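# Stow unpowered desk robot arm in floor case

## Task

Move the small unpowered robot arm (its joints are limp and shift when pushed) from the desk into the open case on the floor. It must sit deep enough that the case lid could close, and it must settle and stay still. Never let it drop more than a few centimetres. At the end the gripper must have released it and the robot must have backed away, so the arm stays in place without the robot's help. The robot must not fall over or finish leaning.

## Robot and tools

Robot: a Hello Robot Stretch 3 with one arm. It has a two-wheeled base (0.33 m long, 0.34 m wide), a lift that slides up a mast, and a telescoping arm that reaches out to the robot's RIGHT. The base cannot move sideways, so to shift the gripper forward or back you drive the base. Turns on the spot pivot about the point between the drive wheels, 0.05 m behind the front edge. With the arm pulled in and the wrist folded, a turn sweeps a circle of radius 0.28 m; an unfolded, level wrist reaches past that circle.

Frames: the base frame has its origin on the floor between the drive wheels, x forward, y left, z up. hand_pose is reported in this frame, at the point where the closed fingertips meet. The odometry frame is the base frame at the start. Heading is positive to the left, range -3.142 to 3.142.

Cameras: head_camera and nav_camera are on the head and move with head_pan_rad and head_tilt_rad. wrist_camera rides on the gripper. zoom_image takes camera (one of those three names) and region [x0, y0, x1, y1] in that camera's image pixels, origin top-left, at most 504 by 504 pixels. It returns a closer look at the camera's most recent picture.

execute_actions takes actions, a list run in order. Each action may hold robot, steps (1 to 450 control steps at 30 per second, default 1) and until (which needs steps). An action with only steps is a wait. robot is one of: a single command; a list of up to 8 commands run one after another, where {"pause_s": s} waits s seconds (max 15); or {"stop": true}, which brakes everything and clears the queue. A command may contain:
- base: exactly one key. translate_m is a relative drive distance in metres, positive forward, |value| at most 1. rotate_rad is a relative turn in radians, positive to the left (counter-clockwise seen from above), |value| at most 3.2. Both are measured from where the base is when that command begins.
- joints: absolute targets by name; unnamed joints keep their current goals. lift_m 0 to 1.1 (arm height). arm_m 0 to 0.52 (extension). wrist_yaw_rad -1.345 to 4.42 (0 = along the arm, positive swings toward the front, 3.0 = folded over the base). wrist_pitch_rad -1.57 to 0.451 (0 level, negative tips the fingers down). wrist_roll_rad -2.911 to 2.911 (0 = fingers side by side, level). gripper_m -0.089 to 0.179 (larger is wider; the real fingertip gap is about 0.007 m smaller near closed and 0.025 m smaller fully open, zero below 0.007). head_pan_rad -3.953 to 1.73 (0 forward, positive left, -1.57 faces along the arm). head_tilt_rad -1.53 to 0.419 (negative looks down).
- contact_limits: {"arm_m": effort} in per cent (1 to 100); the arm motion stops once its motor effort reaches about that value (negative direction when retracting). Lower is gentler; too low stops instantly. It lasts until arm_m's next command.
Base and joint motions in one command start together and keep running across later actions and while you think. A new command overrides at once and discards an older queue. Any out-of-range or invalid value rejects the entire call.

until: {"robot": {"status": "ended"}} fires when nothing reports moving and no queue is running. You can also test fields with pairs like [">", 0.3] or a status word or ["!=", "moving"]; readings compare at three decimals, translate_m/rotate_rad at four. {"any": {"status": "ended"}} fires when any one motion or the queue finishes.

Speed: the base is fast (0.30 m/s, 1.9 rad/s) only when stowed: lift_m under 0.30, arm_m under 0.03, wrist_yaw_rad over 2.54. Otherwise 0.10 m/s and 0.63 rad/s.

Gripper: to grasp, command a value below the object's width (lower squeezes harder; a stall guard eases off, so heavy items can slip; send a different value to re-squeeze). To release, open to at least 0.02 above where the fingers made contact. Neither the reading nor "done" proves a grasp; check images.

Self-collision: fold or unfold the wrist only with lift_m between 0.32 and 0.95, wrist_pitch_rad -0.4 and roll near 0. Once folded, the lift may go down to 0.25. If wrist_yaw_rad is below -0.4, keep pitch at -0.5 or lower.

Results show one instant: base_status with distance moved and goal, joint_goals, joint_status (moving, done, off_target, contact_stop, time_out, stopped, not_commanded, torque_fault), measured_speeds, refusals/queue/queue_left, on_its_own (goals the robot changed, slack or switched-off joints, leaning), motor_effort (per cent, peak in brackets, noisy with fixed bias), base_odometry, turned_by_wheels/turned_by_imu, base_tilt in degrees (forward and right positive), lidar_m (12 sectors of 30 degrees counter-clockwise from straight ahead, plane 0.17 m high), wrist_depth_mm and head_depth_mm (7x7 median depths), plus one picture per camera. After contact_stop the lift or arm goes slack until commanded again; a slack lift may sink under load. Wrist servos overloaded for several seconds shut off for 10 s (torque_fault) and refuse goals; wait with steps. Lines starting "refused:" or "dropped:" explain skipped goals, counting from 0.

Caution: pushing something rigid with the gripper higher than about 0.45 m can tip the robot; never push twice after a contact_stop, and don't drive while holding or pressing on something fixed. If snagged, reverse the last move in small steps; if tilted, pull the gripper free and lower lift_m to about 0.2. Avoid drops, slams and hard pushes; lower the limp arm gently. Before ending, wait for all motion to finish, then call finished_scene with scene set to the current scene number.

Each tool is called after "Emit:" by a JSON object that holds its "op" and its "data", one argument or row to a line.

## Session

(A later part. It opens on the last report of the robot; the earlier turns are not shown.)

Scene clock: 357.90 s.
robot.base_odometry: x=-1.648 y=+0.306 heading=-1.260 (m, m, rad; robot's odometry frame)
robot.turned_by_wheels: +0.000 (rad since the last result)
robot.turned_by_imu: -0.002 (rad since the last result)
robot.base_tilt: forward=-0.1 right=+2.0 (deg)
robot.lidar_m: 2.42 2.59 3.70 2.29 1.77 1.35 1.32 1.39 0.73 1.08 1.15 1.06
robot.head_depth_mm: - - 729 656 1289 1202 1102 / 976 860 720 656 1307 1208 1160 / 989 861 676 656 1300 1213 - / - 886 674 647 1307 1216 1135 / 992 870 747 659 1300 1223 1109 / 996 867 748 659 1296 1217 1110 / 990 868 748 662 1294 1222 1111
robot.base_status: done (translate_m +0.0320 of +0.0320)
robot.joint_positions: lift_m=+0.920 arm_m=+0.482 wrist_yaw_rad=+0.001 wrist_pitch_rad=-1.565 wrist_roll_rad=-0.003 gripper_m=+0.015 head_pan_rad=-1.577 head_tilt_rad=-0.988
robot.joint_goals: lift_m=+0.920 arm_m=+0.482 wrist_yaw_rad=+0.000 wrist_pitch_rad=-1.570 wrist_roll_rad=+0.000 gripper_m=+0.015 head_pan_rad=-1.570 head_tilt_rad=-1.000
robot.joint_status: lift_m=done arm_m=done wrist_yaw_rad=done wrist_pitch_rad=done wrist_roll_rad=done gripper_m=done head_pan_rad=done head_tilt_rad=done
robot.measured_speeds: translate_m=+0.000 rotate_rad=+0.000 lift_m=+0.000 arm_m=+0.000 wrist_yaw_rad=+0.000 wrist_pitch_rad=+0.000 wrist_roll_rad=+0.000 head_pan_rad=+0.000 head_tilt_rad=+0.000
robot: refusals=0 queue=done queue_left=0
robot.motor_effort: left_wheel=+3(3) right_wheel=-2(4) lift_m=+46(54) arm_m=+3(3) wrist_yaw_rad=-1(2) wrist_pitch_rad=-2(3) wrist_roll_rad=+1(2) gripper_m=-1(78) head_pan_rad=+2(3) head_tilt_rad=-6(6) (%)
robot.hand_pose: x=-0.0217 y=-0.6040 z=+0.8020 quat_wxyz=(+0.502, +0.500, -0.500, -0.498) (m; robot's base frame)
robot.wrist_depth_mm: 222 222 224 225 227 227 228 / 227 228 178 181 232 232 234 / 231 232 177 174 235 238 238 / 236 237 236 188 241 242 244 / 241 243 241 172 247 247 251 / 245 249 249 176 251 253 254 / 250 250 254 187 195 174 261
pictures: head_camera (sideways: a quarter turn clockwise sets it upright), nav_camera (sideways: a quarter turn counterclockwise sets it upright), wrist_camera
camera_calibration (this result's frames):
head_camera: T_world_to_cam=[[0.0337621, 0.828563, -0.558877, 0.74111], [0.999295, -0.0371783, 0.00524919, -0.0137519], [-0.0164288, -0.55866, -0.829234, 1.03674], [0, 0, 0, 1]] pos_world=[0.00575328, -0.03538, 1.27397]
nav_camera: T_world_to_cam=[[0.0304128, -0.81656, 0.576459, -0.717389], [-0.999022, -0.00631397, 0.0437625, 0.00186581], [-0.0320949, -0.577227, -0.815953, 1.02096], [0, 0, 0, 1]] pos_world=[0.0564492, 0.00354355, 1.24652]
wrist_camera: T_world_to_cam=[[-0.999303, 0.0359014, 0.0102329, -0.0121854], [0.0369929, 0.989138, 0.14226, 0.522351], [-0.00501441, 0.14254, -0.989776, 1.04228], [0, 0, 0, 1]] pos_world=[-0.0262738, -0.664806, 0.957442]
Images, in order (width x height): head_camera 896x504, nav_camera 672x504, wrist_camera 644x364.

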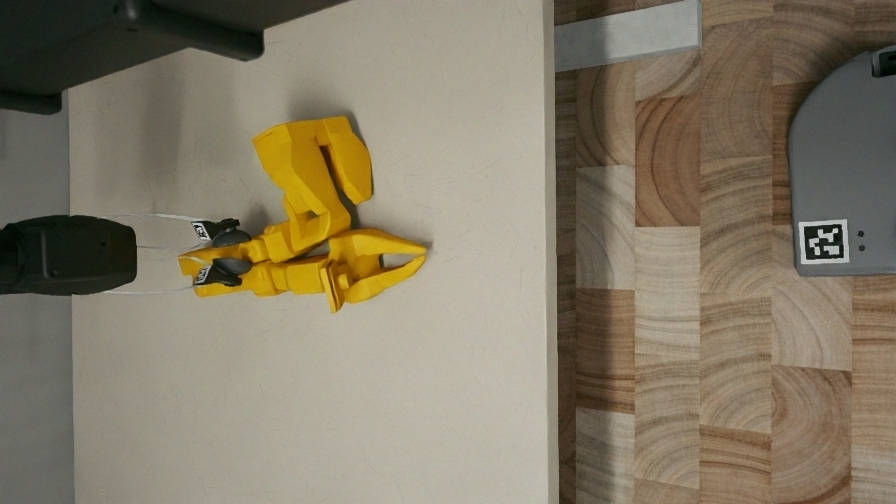

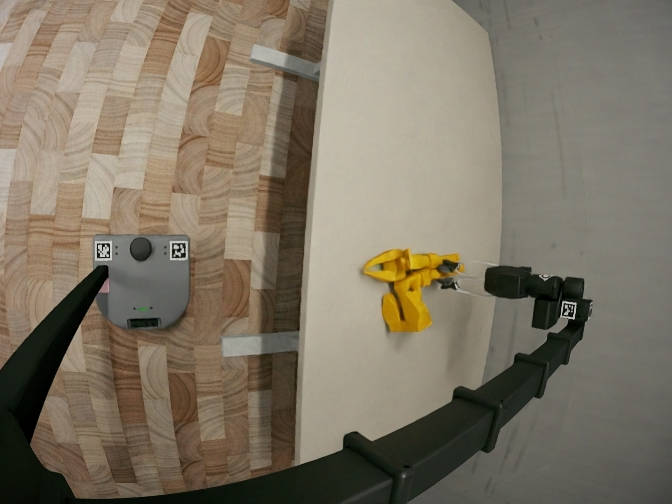

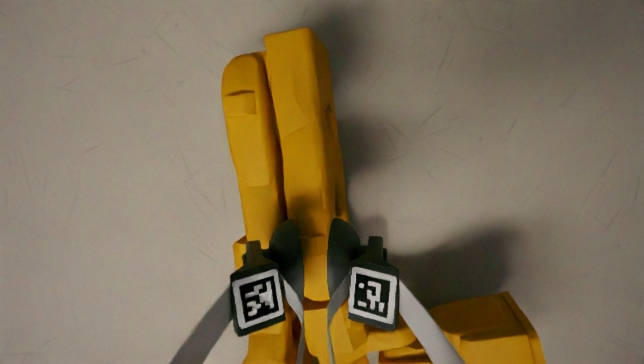

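Emit:
{"op": "execute_actions", "data": {
  "actions": [
    {"robot":[{"joints":{"lift_m":1.03,"arm_m":0.43,"gripper_m":0.179}}],"steps":450,"until":{"robot":{"status":"ended"}}}
  ]
}}

Emit:
{"op": "zoom_image", "data": {
  "camera": "head_camera",
  "region": [160, 80, 460, 340]
}}

Scene clock: 366.20 s.
robot.base_odometry: x=-1.648 y=+0.306 heading=-1.260 (m, m, rad; robot's odometry frame)
robot.turned_by_wheels: +0.000 (rad since the last result)
robot.turned_by_imu: -0.001 (rad since the last result)
robot.base_tilt: forward=-0.1 right=+2.0 (deg)
robot.lidar_m: 2.43 2.59 3.72 2.28 1.77 1.35 1.32 1.39 0.73 1.09 1.15 1.06
robot.head_depth_mm: 987 860 743 653 1288 1196 1104 / 992 861 716 654 1299 1216 1148 / 986 861 677 658 1301 1221 - / 999 863 675 647 1291 1222 1144 / 990 866 747 657 1304 1217 1112 / 994 853 745 659 1293 1227 1109 / 995 869 749 661 1286 1224 1109
robot.base_status: done (translate_m +0.0320 of +0.0320)
robot.joint_positions: lift_m=+1.030 arm_m=+0.430 wrist_yaw_rad=+0.001 wrist_pitch_rad=-1.565 wrist_roll_rad=-0.003 gripper_m=+0.179 head_pan_rad=-1.577 head_tilt_rad=-0.988
robot.joint_goals: lift_m=+1.030 arm_m=+0.430 wrist_yaw_rad=+0.000 wrist_pitch_rad=-1.570 wrist_roll_rad=+0.000 gripper_m=+0.179 head_pan_rad=-1.570 head_tilt_rad=-1.000
robot.joint_status: lift_m=done arm_m=done wrist_yaw_rad=done wrist_pitch_rad=done wrist_roll_rad=done gripper_m=done head_pan_rad=done head_tilt_rad=done
robot.measured_speeds: translate_m=+0.000 rotate_rad=+0.000 lift_m=+0.000 arm_m=+0.000 wrist_yaw_rad=+0.000 wrist_pitch_rad=+0.000 wrist_roll_rad=+0.000 head_pan_rad=+0.000 head_tilt_rad=+0.000
robot: refusals=0 queue=done queue_left=0
robot.motor_effort: left_wheel=+3(3) right_wheel=-2(2) lift_m=+46(49) arm_m=-6(5) wrist_yaw_rad=-1(0) wrist_pitch_rad=-2(2) wrist_roll_rad=+1(1) gripper_m=+0(87) head_pan_rad=+3(3) head_tilt_rad=-6(6) (%)
robot.hand_pose: x=-0.0217 y=-0.5526 z=+0.9120 quat_wxyz=(+0.502, +0.500, -0.500, -0.498) (m; robot's base frame)
robot.wrist_depth_mm: 326 330 326 332 332 334 336 / 331 334 332 291 342 342 344 / 340 340 344 290 348 349 353 / 347 349 353 293 353 357 358 / 352 356 356 300 278 360 368 / 360 364 366 310 271 369 372 / - 370 371 373 379 382 385
pictures: head_camera (sideways: a quarter turn clockwise sets it upright), nav_camera (sideways: a quarter turn counterclockwise sets it upright), wrist_camera
camera_calibration (this result's frames):
head_camera: T_world_to_cam=[[0.033762, 0.828563, -0.558877, 0.74111], [0.999295, -0.0371782, 0.00524919, -0.0137519], [-0.0164288, -0.55866, -0.829234, 1.03674], [0, 0, 0, 1]] pos_world=[0.00575328, -0.03538, 1.27397]
nav_camera: T_world_to_cam=[[0.0304129, -0.81656, 0.576459, -0.717389], [-0.999022, -0.0063141, 0.0437625, 0.00186581], [-0.0320948, -0.577226, -0.815953, 1.02096], [0, 0, 0, 1]] pos_world=[0.0564492, 0.00354357, 1.24652]
wrist_camera: T_world_to_cam=[[-0.999303, 0.0359081, 0.0102329, -0.0151551], [0.0369996, 0.989138, 0.14226, 0.45579], [-0.00501343, 0.14254, -0.989776, 1.14383], [0, 0, 0, 1]] pos_world=[-0.0262741, -0.613337, 1.06745]
Images, in order (width x height): head_camera 896x504, nav_camera 672x504, wrist_camera 644x364.

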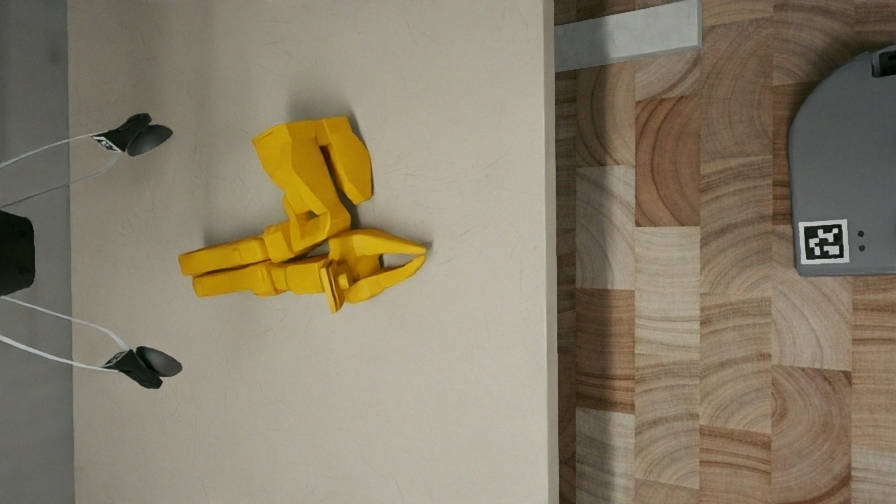

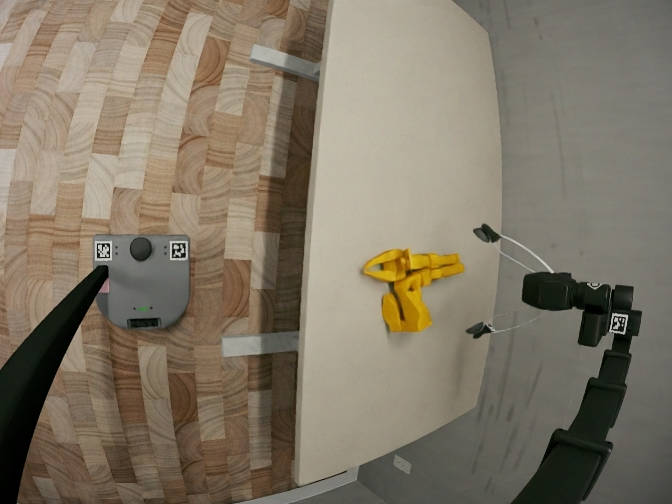

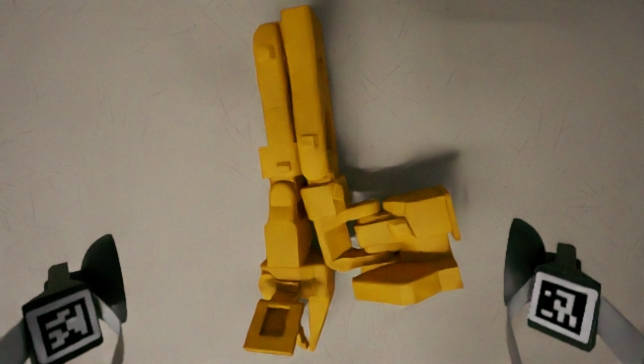

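Region (160, 80, 460, 340) of head_camera's 896x504 image, scaled by 1.680, with more detail than that image has; it fills the top 437 rows of this view, and the rest is white.

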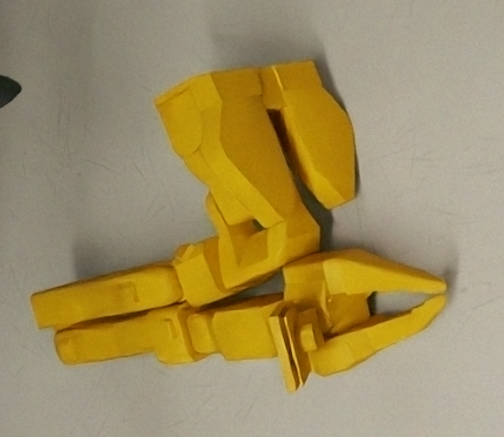

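Emit:
{"op": "execute_actions", "data": {
  "actions": [
    {"robot":[{"base":{"translate_m":0.010},"joints":{"arm_m":0.452,"lift_m":0.95,"gripper_m":0.125,"wrist_roll_rad":-0.1}},{"joints":{"lift_m":0.856}}],"steps":450,"until":{"robot":{"status":"ended"}}}
  ]
}}

Scene clock: 380.10 s.
robot.base_odometry: x=-1.645 y=+0.296 heading=-1.260 (m, m, rad; robot's odometry frame)
robot.turned_by_wheels: +0.000 (rad since the last result)
robot.turned_by_imu: -0.002 (rad since the last result)
robot.base_tilt: forward=-0.1 right=+2.1 (deg)
robot.lidar_m: 2.41 2.57 3.69 2.29 1.79 1.36 1.33 1.40 0.73 1.09 1.15 1.05
robot.head_depth_mm: 991 - - 643 1278 1194 1109 / - 840 705 654 1313 1218 1141 / 969 860 676 658 1314 1212 - / - 736 672 647 1308 1217 1142 / 993 860 743 659 1299 1219 1109 / 994 864 750 660 1315 1224 1114 / 991 867 751 658 1293 1216 1114
robot.base_status: done (translate_m +0.0100 of +0.0100)
robot.joint_positions: lift_m=+0.856 arm_m=+0.452 wrist_yaw_rad=+0.001 wrist_pitch_rad=-1.565 wrist_roll_rad=-0.096 gripper_m=+0.125 head_pan_rad=-1.577 head_tilt_rad=-0.988
robot.joint_goals: lift_m=+0.856 arm_m=+0.452 wrist_yaw_rad=+0.000 wrist_pitch_rad=-1.570 wrist_roll_rad=-0.100 gripper_m=+0.125 head_pan_rad=-1.570 head_tilt_rad=-1.000
robot.joint_status: lift_m=done arm_m=done wrist_yaw_rad=done wrist_pitch_rad=done wrist_roll_rad=done gripper_m=done head_pan_rad=done head_tilt_rad=done
robot.measured_speeds: translate_m=+0.000 rotate_rad=+0.000 lift_m=+0.000 arm_m=+0.000 wrist_yaw_rad=+0.000 wrist_pitch_rad=+0.000 wrist_roll_rad=+0.000 head_pan_rad=+0.000 head_tilt_rad=+0.000
robot: refusals=0 queue=done queue_left=0
robot.motor_effort: left_wheel=+2(7) right_wheel=-1(5) lift_m=+29(45) arm_m=+4(5) wrist_yaw_rad=-1(1) wrist_pitch_rad=-2(2) wrist_roll_rad=-2(2) gripper_m=+0(87) head_pan_rad=+2(3) head_tilt_rad=-6(6) (%)
robot.hand_pose: x=-0.0217 y=-0.5740 z=+0.7387 quat_wxyz=(+0.525, +0.522, -0.476, -0.474) (m; robot's base frame)
robot.wrist_depth_mm: 162 163 108 106 166 167 169 / 165 166 165 106 169 170 171 / 168 169 170 105 173 174 175 / 172 174 173 107 175 177 178 / 175 177 123 109 179 181 183 / 180 - 132 115 154 185 187 / 183 186 183 121 132 134 132
pictures: head_camera (sideways: a quarter turn clockwise sets it upright), nav_camera (sideways: a quarter turn counterclockwise sets it upright), wrist_camera
camera_calibration (this result's frames):
head_camera: T_world_to_cam=[[0.0337615, 0.828563, -0.558877, 0.74111], [0.999295, -0.0371776, 0.00524919, -0.0137519], [-0.0164284, -0.55866, -0.829234, 1.03674], [0, 0, 0, 1]] pos_world=[0.00575331, -0.03538, 1.27397]
nav_camera: T_world_to_cam=[[0.0304133, -0.81656, 0.576459, -0.717389], [-0.999022, -0.00631469, 0.0437625, 0.00186581], [-0.0320945, -0.577227, -0.815953, 1.02096], [0, 0, 0, 1]] pos_world=[0.0564492, 0.00354359, 1.24652]
wrist_camera: T_world_to_cam=[[-0.998271, -0.0578072, 0.0106781, -0.0666982], [-0.0557044, 0.988249, 0.142338, 0.49908], [-0.0187808, 0.141497, -0.989761, 0.974384], [0, 0, 0, 1]] pos_world=[-0.0204822, -0.634943, 0.894081]
Images, in order (width x height): head_camera 896x504, nav_camera 672x504, wrist_camera 644x364.

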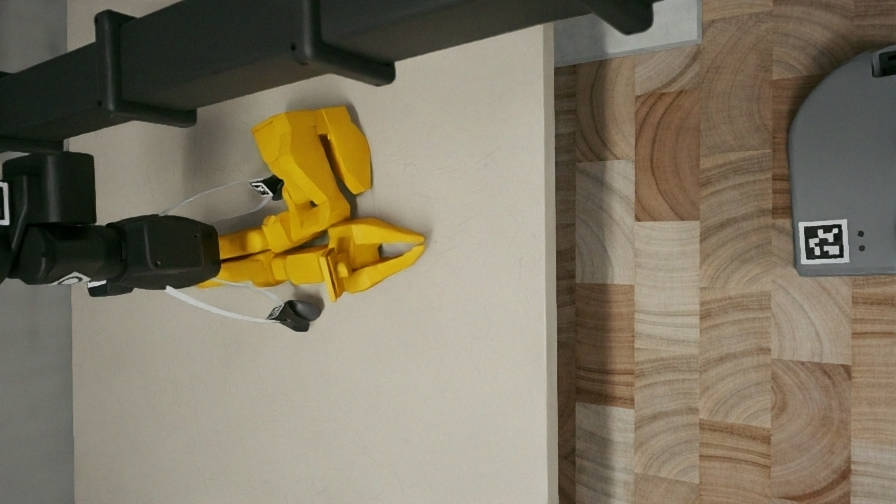

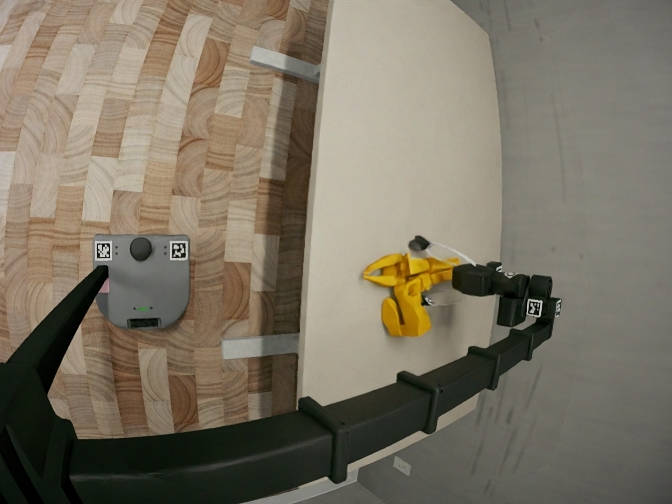

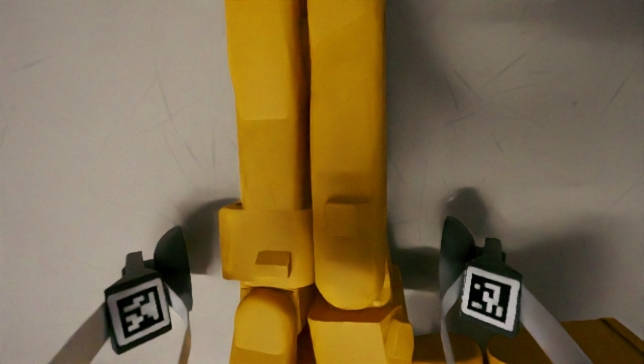

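Emit:
{"op": "execute_actions", "data": {
  "actions": [
    {"robot":[{"joints":{"gripper_m":0.025}},{"pause_s":0.5},{"joints":{"lift_m":0.90}},{"pause_s":1.5}],"steps":450,"until":{"robot":{"status":"ended"}}}
  ]
}}

Scene clock: 389.13 s.
robot.base_odometry: x=-1.645 y=+0.296 heading=-1.260 (m, m, rad; robot's odometry frame)
robot.turned_by_wheels: +0.000 (rad since the last result)
robot.turned_by_imu: -0.002 (rad since the last result)
robot.base_tilt: forward=-0.1 right=+2.1 (deg)
robot.lidar_m: 2.41 2.57 3.70 2.29 1.78 1.36 1.33 1.40 0.74 1.09 1.15 1.05
robot.head_depth_mm: - - 729 653 1280 1200 1104 / 994 859 717 654 1302 1210 1151 / 995 861 665 656 1303 1211 - / - 683 658 648 1311 1219 1137 / 995 865 742 659 1309 1217 1114 / 988 868 748 660 1301 1225 1111 / 991 868 753 662 1288 1225 1113
robot.base_status: done (translate_m +0.0100 of +0.0100)
robot.joint_positions: lift_m=+0.899 arm_m=+0.452 wrist_yaw_rad=+0.000 wrist_pitch_rad=-1.563 wrist_roll_rad=-0.102 gripper_m=+0.029 head_pan_rad=-1.577 head_tilt_rad=-0.988
robot.joint_goals: lift_m=+0.900 arm_m=+0.452 wrist_yaw_rad=+0.000 wrist_pitch_rad=-1.570 wrist_roll_rad=-0.100 gripper_m=+0.028 head_pan_rad=-1.570 head_tilt_rad=-1.000
robot.joint_status: lift_m=done arm_m=done wrist_yaw_rad=done wrist_pitch_rad=done wrist_roll_rad=done gripper_m=done head_pan_rad=done head_tilt_rad=done
robot.measured_speeds: translate_m=+0.000 rotate_rad=+0.000 lift_m=+0.000 arm_m=+0.000 wrist_yaw_rad=+0.000 wrist_pitch_rad=+0.000 wrist_roll_rad=+0.000 head_pan_rad=+0.000 head_tilt_rad=+0.000
robot: refusals=0 queue=done queue_left=0
robot.motor_effort: left_wheel=+2(12) right_wheel=-1(8) lift_m=+53(53) arm_m=+2(3) wrist_yaw_rad=+1(1) wrist_pitch_rad=-3(4) wrist_roll_rad=+1(2) gripper_m=-17(99) head_pan_rad=+3(2) head_tilt_rad=-6(6) (%)
robot.hand_pose: x=-0.0216 y=-0.5747 z=+0.7817 quat_wxyz=(+0.527, +0.523, -0.475, -0.472) (m; robot's base frame)
robot.wrist_depth_mm: 202 203 205 90 92 209 209 / 208 208 208 95 95 212 213 / 210 212 213 102 97 217 219 / 214 216 215 108 103 221 223 / 219 220 120 113 111 227 230 / 224 225 124 119 114 230 233 / 229 230 131 132 153 161 238
pictures: head_camera (sideways: a quarter turn clockwise sets it upright), nav_camera (sideways: a quarter turn counterclockwise sets it upright), wrist_camera
camera_calibration (this result's frames):
head_camera: T_world_to_cam=[[0.0337132, 0.828565, -0.558876, 0.74111], [0.999297, -0.0371194, 0.00524917, -0.0137519], [-0.0163959, -0.55866, -0.829234, 1.03674], [0, 0, 0, 1]] pos_world=[0.00575537, -0.03538, 1.27397]
nav_camera: T_world_to_cam=[[0.0304609, -0.816558, 0.576459, -0.717389], [-0.999022, -0.00637296, 0.0437624, 0.00186582], [-0.0320608, -0.577228, -0.815953, 1.02096], [0, 0, 0, 1]] pos_world=[0.056449, 0.00354656, 1.24652]
wrist_camera: T_world_to_cam=[[-0.998014, -0.0620466, 0.0108684, -0.0697509], [-0.0599257, 0.988376, 0.139723, 0.495701], [-0.0194114, 0.138794, -0.990131, 1.01585], [0, 0, 0, 1]] pos_world=[-0.0201882, -0.63526, 0.937319]
Images, in order (width x height): head_camera 896x504, nav_camera 672x504, wrist_camera 644x364.

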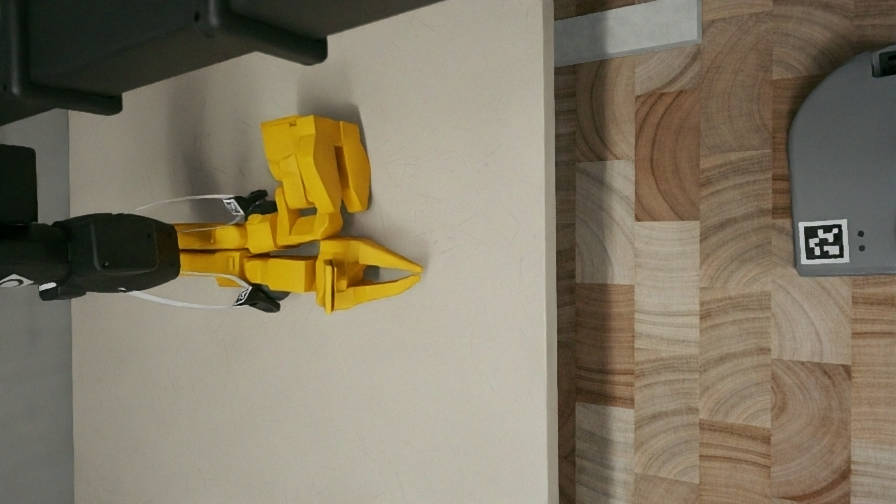

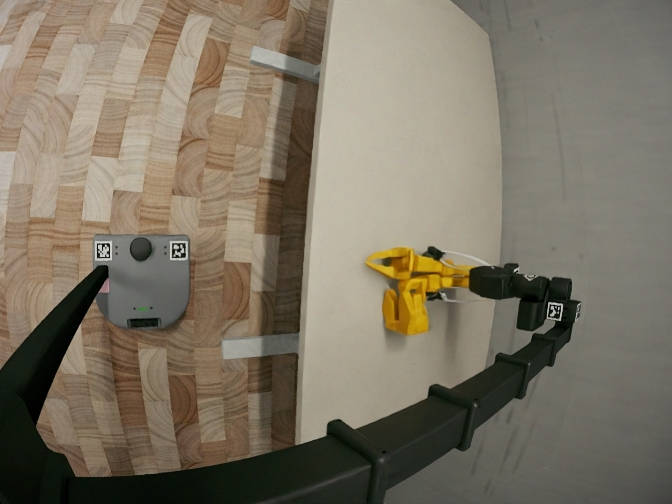

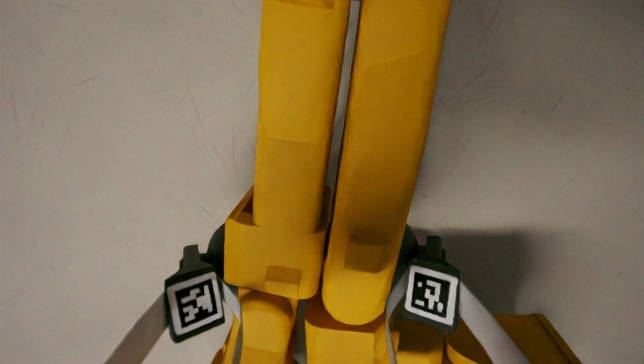

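Emit:
{"op": "execute_actions", "data": {
  "actions": [
    {"robot":[{"joints":{"lift_m":0.96}},{"pause_s":1.5}],"steps":450,"until":{"robot":{"status":"ended"}}}
  ]
}}

Scene clock: 397.07 s.
robot.base_odometry: x=-1.645 y=+0.296 heading=-1.260 (m, m, rad; robot's odometry frame)
robot.turned_by_wheels: +0.000 (rad since the last result)
robot.turned_by_imu: -0.002 (rad since the last result)
robot.base_tilt: forward=-0.1 right=+2.0 (deg)
robot.lidar_m: 2.41 2.58 3.70 2.29 1.78 1.36 1.33 1.41 0.74 1.09 1.15 1.05
robot.head_depth_mm: 989 850 744 656 1284 1197 1109 / 989 858 730 656 1299 1208 1147 / 993 858 655 655 1300 1216 - / - 630 648 657 1304 1213 1145 / 991 872 723 657 1301 1213 1107 / 992 870 751 660 1316 1221 1109 / 991 866 752 661 1296 1218 1106
robot.base_status: done (translate_m +0.0100 of +0.0100)
robot.joint_positions: lift_m=+0.959 arm_m=+0.452 wrist_yaw_rad=+0.000 wrist_pitch_rad=-1.562 wrist_roll_rad=-0.102 gripper_m=+0.029 head_pan_rad=-1.577 head_tilt_rad=-0.988
robot.joint_goals: lift_m=+0.960 arm_m=+0.452 wrist_yaw_rad=+0.000 wrist_pitch_rad=-1.570 wrist_roll_rad=-0.100 gripper_m=+0.028 head_pan_rad=-1.570 head_tilt_rad=-1.000
robot.joint_status: lift_m=done arm_m=done wrist_yaw_rad=done wrist_pitch_rad=done wrist_roll_rad=done gripper_m=done head_pan_rad=done head_tilt_rad=done
robot.measured_speeds: translate_m=+0.000 rotate_rad=+0.000 lift_m=+0.000 arm_m=+0.000 wrist_yaw_rad=+0.000 wrist_pitch_rad=+0.000 wrist_roll_rad=+0.000 head_pan_rad=+0.000 head_tilt_rad=+0.000
robot: refusals=0 queue=done queue_left=0
robot.motor_effort: left_wheel=+2(2) right_wheel=-2(1) lift_m=+53(54) arm_m=+2(3) wrist_yaw_rad=+0(1) wrist_pitch_rad=-4(4) wrist_roll_rad=+1(1) gripper_m=-16(17) head_pan_rad=+3(3) head_tilt_rad=-6(6) (%)
robot.hand_pose: x=-0.0216 y=-0.5748 z=+0.8417 quat_wxyz=(+0.527, +0.523, -0.476, -0.472) (m; robot's base frame)
robot.wrist_depth_mm: 258 261 260 65 65 74 269 / 263 266 266 72 78 270 274 / 270 270 271 80 88 275 278 / 275 275 275 96 96 284 285 / 281 282 135 112 110 289 292 / 288 286 126 128 127 250 297 / 295 293 181 164 212 301 303
pictures: head_camera (sideways: a quarter turn clockwise sets it upright), nav_camera (sideways: a quarter turn counterclockwise sets it upright), wrist_camera
camera_calibration (this result's frames):
head_camera: T_world_to_cam=[[0.0337133, 0.828565, -0.558876, 0.74111], [0.999297, -0.0371195, 0.00524917, -0.0137519], [-0.0163959, -0.55866, -0.829234, 1.03674], [0, 0, 0, 1]] pos_world=[0.00575536, -0.03538, 1.27397]
nav_camera: T_world_to_cam=[[0.0304608, -0.816558, 0.576459, -0.717389], [-0.999022, -0.00637283, 0.0437624, 0.00186581], [-0.0320609, -0.577228, -0.815953, 1.02096], [0, 0, 0, 1]] pos_world=[0.056449, 0.00354655, 1.24652]
wrist_camera: T_world_to_cam=[[-0.998033, -0.0617362, 0.010893, -0.0702527], [-0.0596234, 0.988455, 0.139292, 0.487843], [-0.0193666, 0.138369, -0.990191, 1.07508], [0, 0, 0, 1]] pos_world=[-0.0202071, -0.635305, 0.997345]
Images, in order (width x height): head_camera 896x504, nav_camera 672x504, wrist_camera 644x364.

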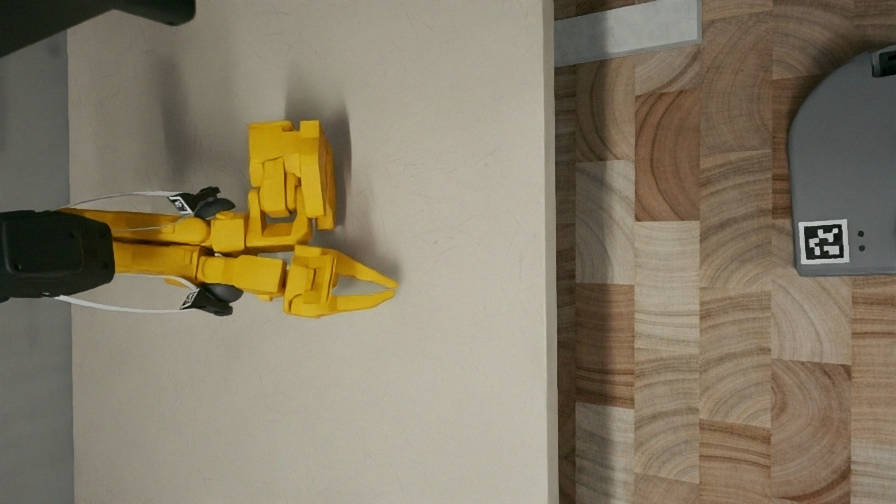

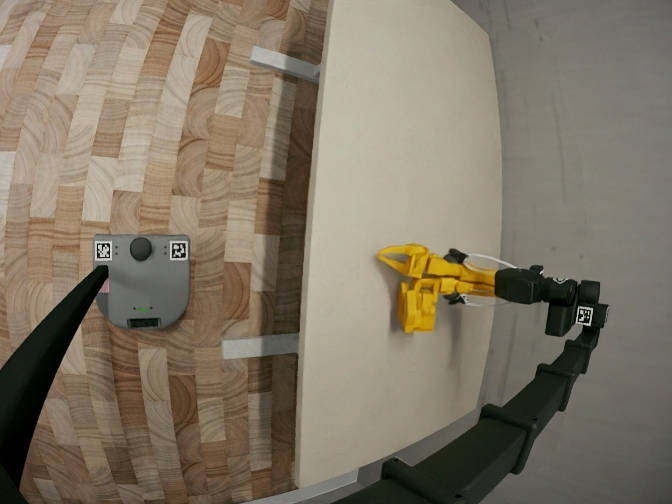

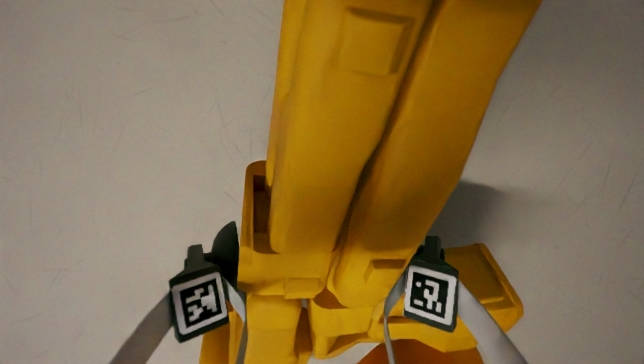

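Emit:
{"op": "execute_actions", "data": {
  "actions": [
    {"robot":[{"joints":{"lift_m":1.03}},{"pause_s":2}],"steps":450,"until":{"robot":{"status":"ended"}}}
  ]
}}

Scene clock: 406.70 s.
robot.base_odometry: x=-1.645 y=+0.296 heading=-1.260 (m, m, rad; robot's odometry frame)
robot.turned_by_wheels: +0.000 (rad since the last result)
robot.turned_by_imu: -0.002 (rad since the last result)
robot.base_tilt: forward=-0.1 right=+2.1 (deg)
robot.lidar_m: 2.41 2.58 3.71 2.29 1.78 1.36 1.33 1.41 0.74 1.09 1.15 1.05
robot.head_depth_mm: 987 859 745 657 1283 1196 1112 / 984 856 741 655 1300 1220 1158 / 991 597 719 654 1309 1212 - / 570 577 720 656 1310 1218 1138 / 992 848 733 657 1299 1222 1119 / 987 868 751 659 1301 1215 1116 / 995 864 749 662 1294 1222 1107
robot.base_status: done (translate_m +0.0100 of +0.0100)
robot.joint_positions: lift_m=+1.029 arm_m=+0.452 wrist_yaw_rad=+0.000 wrist_pitch_rad=-1.562 wrist_roll_rad=-0.102 gripper_m=+0.029 head_pan_rad=-1.577 head_tilt_rad=-0.988
robot.joint_goals: lift_m=+1.030 arm_m=+0.452 wrist_yaw_rad=+0.000 wrist_pitch_rad=-1.570 wrist_roll_rad=-0.100 gripper_m=+0.028 head_pan_rad=-1.570 head_tilt_rad=-1.000
robot.joint_status: lift_m=done arm_m=done wrist_yaw_rad=done wrist_pitch_rad=done wrist_roll_rad=done gripper_m=done head_pan_rad=done head_tilt_rad=done
robot.measured_speeds: translate_m=+0.000 rotate_rad=+0.000 lift_m=+0.000 arm_m=+0.000 wrist_yaw_rad=+0.000 wrist_pitch_rad=+0.000 wrist_roll_rad=+0.000 head_pan_rad=+0.000 head_tilt_rad=+0.000
robot: refusals=0 queue=done queue_left=0
robot.motor_effort: left_wheel=+2(2) right_wheel=-2(2) lift_m=+53(54) arm_m=+1(3) wrist_yaw_rad=+0(0) wrist_pitch_rad=-3(4) wrist_roll_rad=+1(1) gripper_m=-16(16) head_pan_rad=+3(2) head_tilt_rad=-6(6) (%)
robot.hand_pose: x=-0.0216 y=-0.5748 z=+0.9117 quat_wxyz=(+0.527, +0.523, -0.476, -0.472) (m; robot's base frame)
robot.wrist_depth_mm: 326 325 326 65 65 74 335 / 331 333 335 72 78 337 343 / 338 337 340 80 88 346 352 / 345 345 341 96 96 352 358 / 353 355 134 112 110 364 368 / 356 361 127 128 128 286 373 / 365 370 182 164 214 376 381
pictures: head_camera (sideways: a quarter turn clockwise sets it upright), nav_camera (sideways: a quarter turn counterclockwise sets it upright), wrist_camera
camera_calibration (this result's frames):
head_camera: T_world_to_cam=[[0.0337133, 0.828565, -0.558876, 0.74111], [0.999297, -0.0371195, 0.00524917, -0.0137519], [-0.0163959, -0.55866, -0.829234, 1.03674], [0, 0, 0, 1]] pos_world=[0.00575536, -0.03538, 1.27397]
nav_camera: T_world_to_cam=[[0.0304608, -0.816558, 0.576459, -0.717389], [-0.999022, -0.00637283, 0.0437624, 0.00186582], [-0.0320609, -0.577228, -0.815953, 1.02096], [0, 0, 0, 1]] pos_world=[0.056449, 0.00354655, 1.24652]
wrist_camera: T_world_to_cam=[[-0.998033, -0.0617364, 0.010893, -0.0710153], [-0.0596236, 0.988455, 0.139292, 0.478093], [-0.0193666, 0.138369, -0.990191, 1.14438], [0, 0, 0, 1]] pos_world=[-0.0202071, -0.635305, 1.06734]
Images, in order (width x height): head_camera 896x504, nav_camera 672x504, wrist_camera 644x364.

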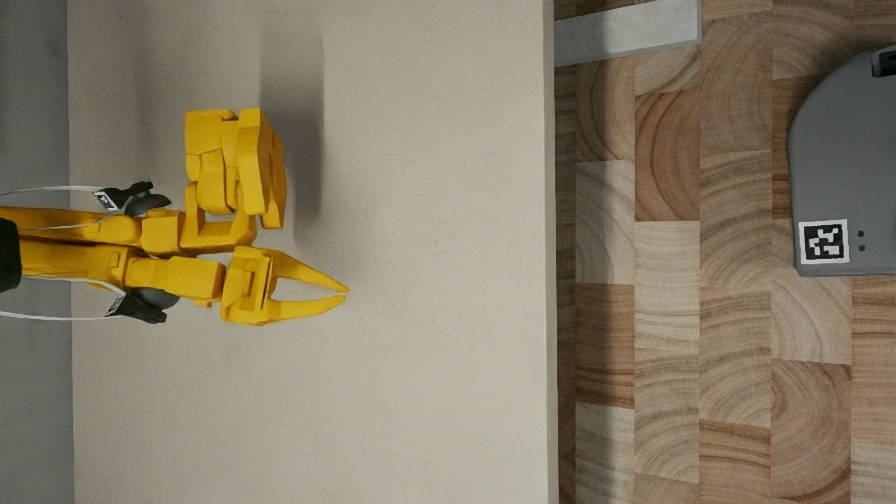

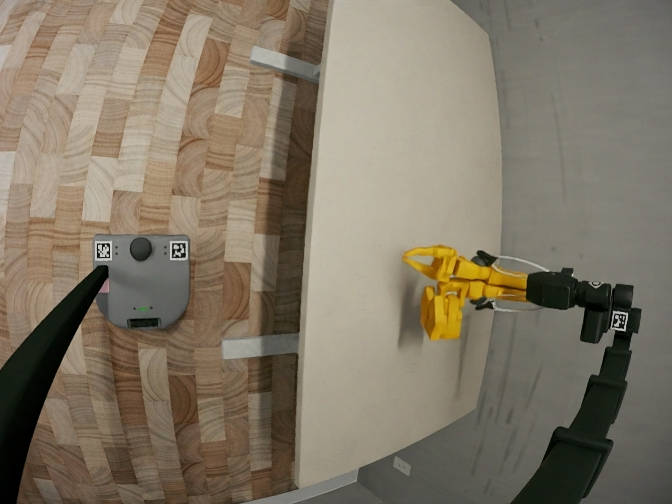

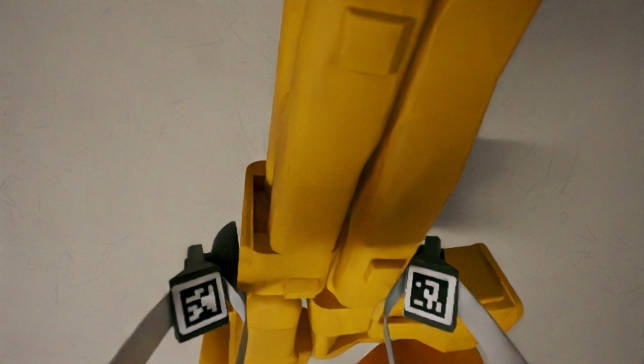

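Emit:
{"op": "execute_actions", "data": {
  "actions": [
    {"robot":[{"joints":{"arm_m":0.17}},{"base":{"rotate_rad":1.848},"joints":{"head_tilt_rad":-1.1}},{"base":{"translate_m":1.0},"joints":{"lift_m":0.72}}],"steps":450,"until":{"robot":{"status":"ended"}}},
    {"steps":300,"until":{"robot":{"status":"ended"}}}
  ]
}}

Emit:
{"op": "execute_actions", "data": {
  "actions": [
    {"robot":[{"base":{"translate_m":1.0}},{"base":{"translate_m":0.375}},{"base":{"rotate_rad":0.546}}],"steps":450,"until":{"robot":{"status":"ended"}}},
    {"steps":300,"until":{"robot":{"status":"ended"}}}
  ]
}}

Scene clock: 451.40 s.
robot.base_odometry: x=-0.813 y=+0.851 heading=+0.588 (m, m, rad; robot's odometry frame)
robot.turned_by_wheels: +1.848 (rad since the last result)
robot.turned_by_imu: +1.845 (rad since the last result)
robot.base_tilt: forward=-0.1 right=+2.0 (deg)
robot.lidar_m: 1.79 1.12 1.00 1.01 1.21 1.59 2.04 1.96 2.76 2.76 3.05 1.32
robot.head_depth_mm: 1970 1747 1581 1431 - - - / 1966 1746 - 1391 1258 1203 - / 1956 1739 - 1396 718 1210 - / 1974 1761 1610 1404 696 1190 - / 1994 1753 1559 1412 1291 1194 1102 / 1983 1745 1575 1416 1294 1195 1111 / 1974 1753 1589 1414 1293 1190 1110
robot.base_status: done (translate_m +1.0000 of +1.0000)
robot.joint_positions: lift_m=+0.720 arm_m=+0.170 wrist_yaw_rad=+0.000 wrist_pitch_rad=-1.562 wrist_roll_rad=-0.102 gripper_m=+0.029 head_pan_rad=-1.577 head_tilt_rad=-1.086
robot.joint_goals: lift_m=+0.720 arm_m=+0.170 wrist_yaw_rad=+0.000 wrist_pitch_rad=-1.570 wrist_roll_rad=-0.100 gripper_m=+0.028 head_pan_rad=-1.570 head_tilt_rad=-1.100
robot.joint_status: lift_m=done arm_m=done wrist_yaw_rad=done wrist_pitch_rad=done wrist_roll_rad=done gripper_m=done head_pan_rad=done head_tilt_rad=done
robot.measured_speeds: translate_m=+0.000 rotate_rad=+0.000 lift_m=+0.000 arm_m=+0.000 wrist_yaw_rad=+0.000 wrist_pitch_rad=+0.000 wrist_roll_rad=+0.000 head_pan_rad=+0.000 head_tilt_rad=+0.000
robot: refusals=0 queue=done queue_left=0
robot.motor_effort: left_wheel=-1(6) right_wheel=+0(5) lift_m=+35(55) arm_m=-5(5) wrist_yaw_rad=+0(0) wrist_pitch_rad=-4(4) wrist_roll_rad=+1(1) gripper_m=-16(16) head_pan_rad=+3(3) head_tilt_rad=-7(18) (%)
robot.hand_pose: x=-0.0216 y=-0.2934 z=+0.6023 quat_wxyz=(+0.527, +0.523, -0.476, -0.472) (m; robot's base frame)
robot.wrist_depth_mm: 722 735 735 64 65 74 755 / 742 733 743 72 78 752 747 / 755 750 756 80 88 741 786 / 769 755 758 96 96 801 786 / 776 769 134 111 110 818 799 / 805 798 126 128 127 509 835 / 820 810 182 161 213 859 832
pictures: head_camera (sideways: a quarter turn clockwise sets it upright), nav_camera (sideways: a quarter turn counterclockwise sets it upright), wrist_camera
camera_calibration (this result's frames):
head_camera: T_world_to_cam=[[0.0340109, 0.879387, -0.474891, 0.631702], [0.999295, -0.0374787, 0.00216602, -0.00973746], [-0.0158935, -0.47463, -0.880042, 1.10278], [0, 0, 0, 1]] pos_world=[0.00577288, -0.0324642, 1.2705]
nav_camera: T_world_to_cam=[[0.0301526, -0.869164, 0.493604, -0.60945], [-0.999047, -0.0106113, 0.0423434, 0.00371889], [-0.0315656, -0.49441, -0.868656, 1.08946], [0, 0, 0, 1]] pos_world=[0.0564812, 0.0089659, 1.24703]
wrist_camera: T_world_to_cam=[[-0.998032, -0.0617542, 0.0108968, -0.0502768], [-0.0596419, 0.988462, 0.139232, 0.243022], [-0.0193693, 0.138308, -0.9902, 0.799077], [0, 0, 0, 1]] pos_world=[-0.020206, -0.353842, 0.757957]
Images, in order (width x height): head_camera 896x504, nav_camera 672x504, wrist_camera 644x364.

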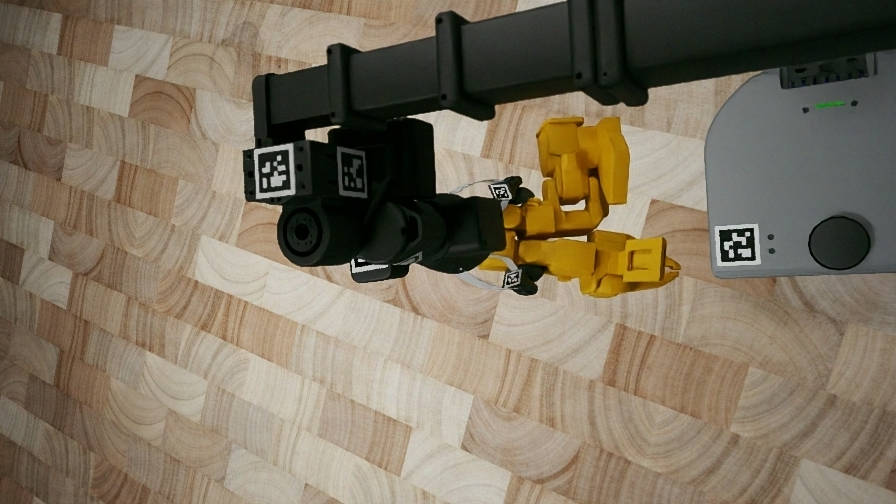

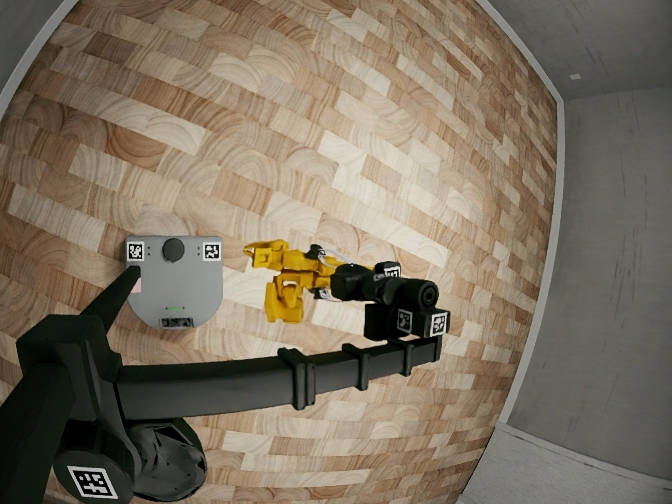

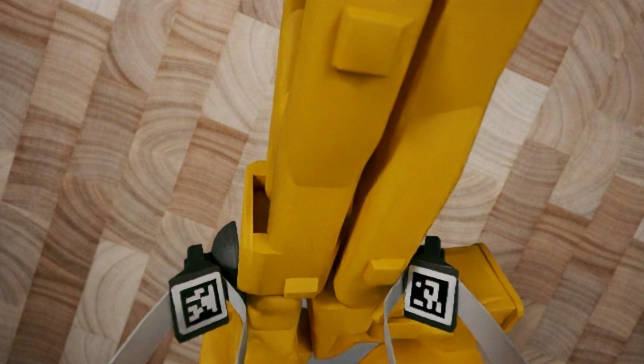

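Scene clock: 469.13 s.
robot.base_odometry: x=+0.331 y=+1.613 heading=+1.134 (m, m, rad; robot's odometry frame)
robot.turned_by_wheels: +0.546 (rad since the last result)
robot.turned_by_imu: +0.534 (rad since the last result)
robot.base_tilt: forward=-0.1 right=+2.0 (deg)
robot.lidar_m: 0.63 0.56 0.57 0.69 1.32 2.91 3.53 0.39 0.37 1.59 1.43 1.00
robot.head_depth_mm: 1990 1747 1586 1429 - - - / 1983 1748 - 1270 1123 1210 - / 1976 1739 - 1372 717 1204 - / 1913 1751 1614 1398 695 1190 - / 1801 1738 1578 1420 1284 1189 1110 / 1668 1757 1563 1421 1291 1195 1108 / 1528 1702 1577 1421 1300 1197 1107
robot.base_status: done (rotate_rad +0.5459 of +0.5460)
robot.joint_positions: lift_m=+0.720 arm_m=+0.170 wrist_yaw_rad=+0.000 wrist_pitch_rad=-1.562 wrist_roll_rad=-0.102 gripper_m=+0.029 head_pan_rad=-1.577 head_tilt_rad=-1.086
robot.joint_goals: lift_m=+0.720 arm_m=+0.170 wrist_yaw_rad=+0.000 wrist_pitch_rad=-1.570 wrist_roll_rad=-0.100 gripper_m=+0.028 head_pan_rad=-1.570 head_tilt_rad=-1.100
robot.joint_status: lift_m=done arm_m=done wrist_yaw_rad=done wrist_pitch_rad=done wrist_roll_rad=done gripper_m=done head_pan_rad=done head_tilt_rad=done
robot.measured_speeds: translate_m=+0.000 rotate_rad=+0.000 lift_m=+0.000 arm_m=+0.000 wrist_yaw_rad=+0.000 wrist_pitch_rad=+0.000 wrist_roll_rad=+0.000 head_pan_rad=+0.000 head_tilt_rad=+0.000
robot: refusals=0 queue=done queue_left=0
robot.motor_effort: left_wheel=-2(6) right_wheel=+1(3) lift_m=+36(35) arm_m=-5(5) wrist_yaw_rad=+1(1) wrist_pitch_rad=-4(4) wrist_roll_rad=+1(1) gripper_m=-16(16) head_pan_rad=+3(3) head_tilt_rad=-7(7) (%)
robot.hand_pose: x=-0.0216 y=-0.2934 z=+0.6023 quat_wxyz=(+0.527, +0.523, -0.476, -0.472) (m; robot's base frame)
robot.wrist_depth_mm: 712 723 723 65 65 74 333 / 714 728 731 72 78 344 340 / 749 759 753 80 88 448 780 / 771 755 762 96 96 454 784 / 781 783 134 112 110 787 799 / 808 803 127 128 127 508 840 / 816 819 182 162 213 836 827
pictures: head_camera (sideways: a quarter turn clockwise sets it upright), nav_camera (sideways: a quarter turn counterclockwise sets it upright), wrist_camera
camera_calibration (this result's frames):
head_camera: T_world_to_cam=[[0.0340101, 0.879413, -0.474844, 0.631641], [0.999295, -0.0374777, 0.00216434, -0.00973527], [-0.0158927, -0.474583, -0.880067, 1.10281], [0, 0, 0, 1]] pos_world=[0.00577293, -0.0324625, 1.2705]
nav_camera: T_world_to_cam=[[0.0301533, -0.86919, 0.493557, -0.60939], [-0.999047, -0.0106146, 0.0423425, 0.00372004], [-0.0315648, -0.494364, -0.868682, 1.08949], [0, 0, 0, 1]] pos_world=[0.0564812, 0.00896888, 1.24703]
wrist_camera: T_world_to_cam=[[-0.998032, -0.0617589, 0.0108969, -0.0502781], [-0.0596465, 0.988462, 0.139232, 0.243021], [-0.01937, 0.138308, -0.9902, 0.799076], [0, 0, 0, 1]] pos_world=[-0.0202057, -0.353841, 0.757957]
Images, in order (width x height): head_camera 896x504, nav_camera 672x504, wrist_camera 644x364.

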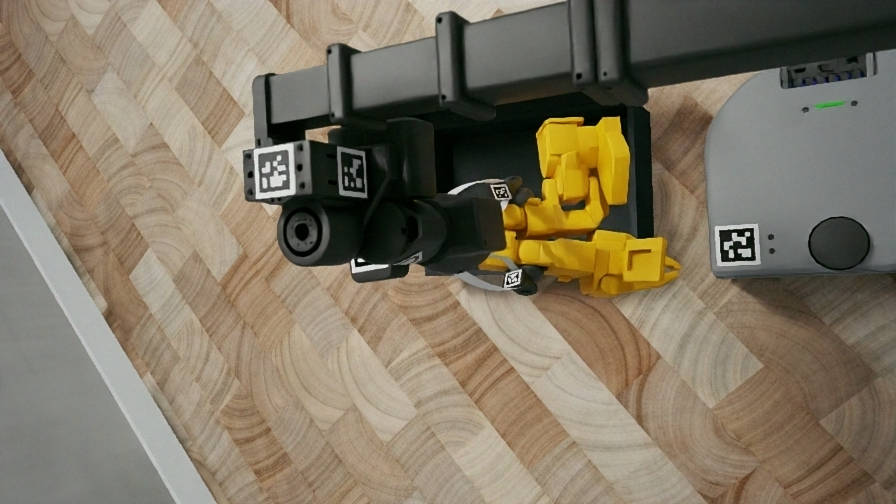

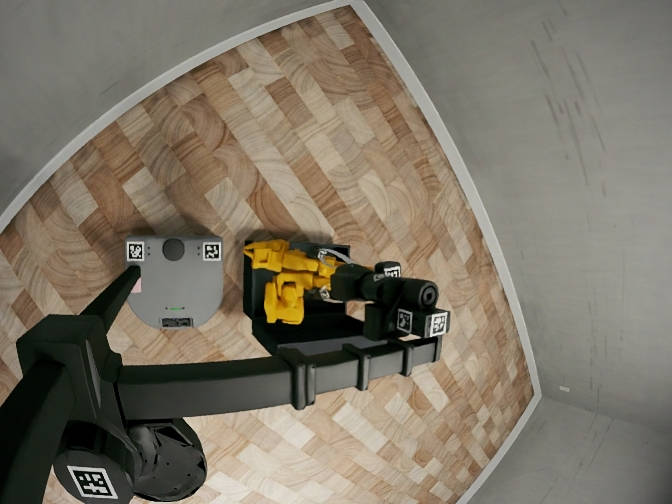

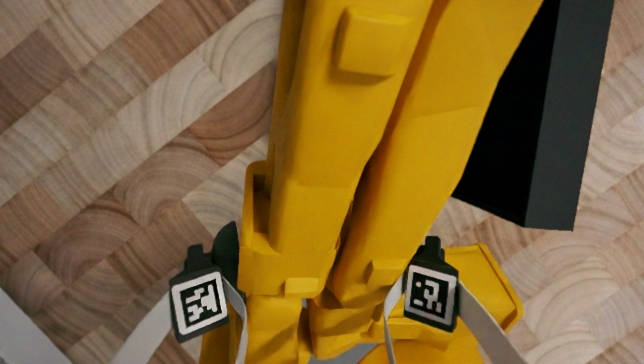

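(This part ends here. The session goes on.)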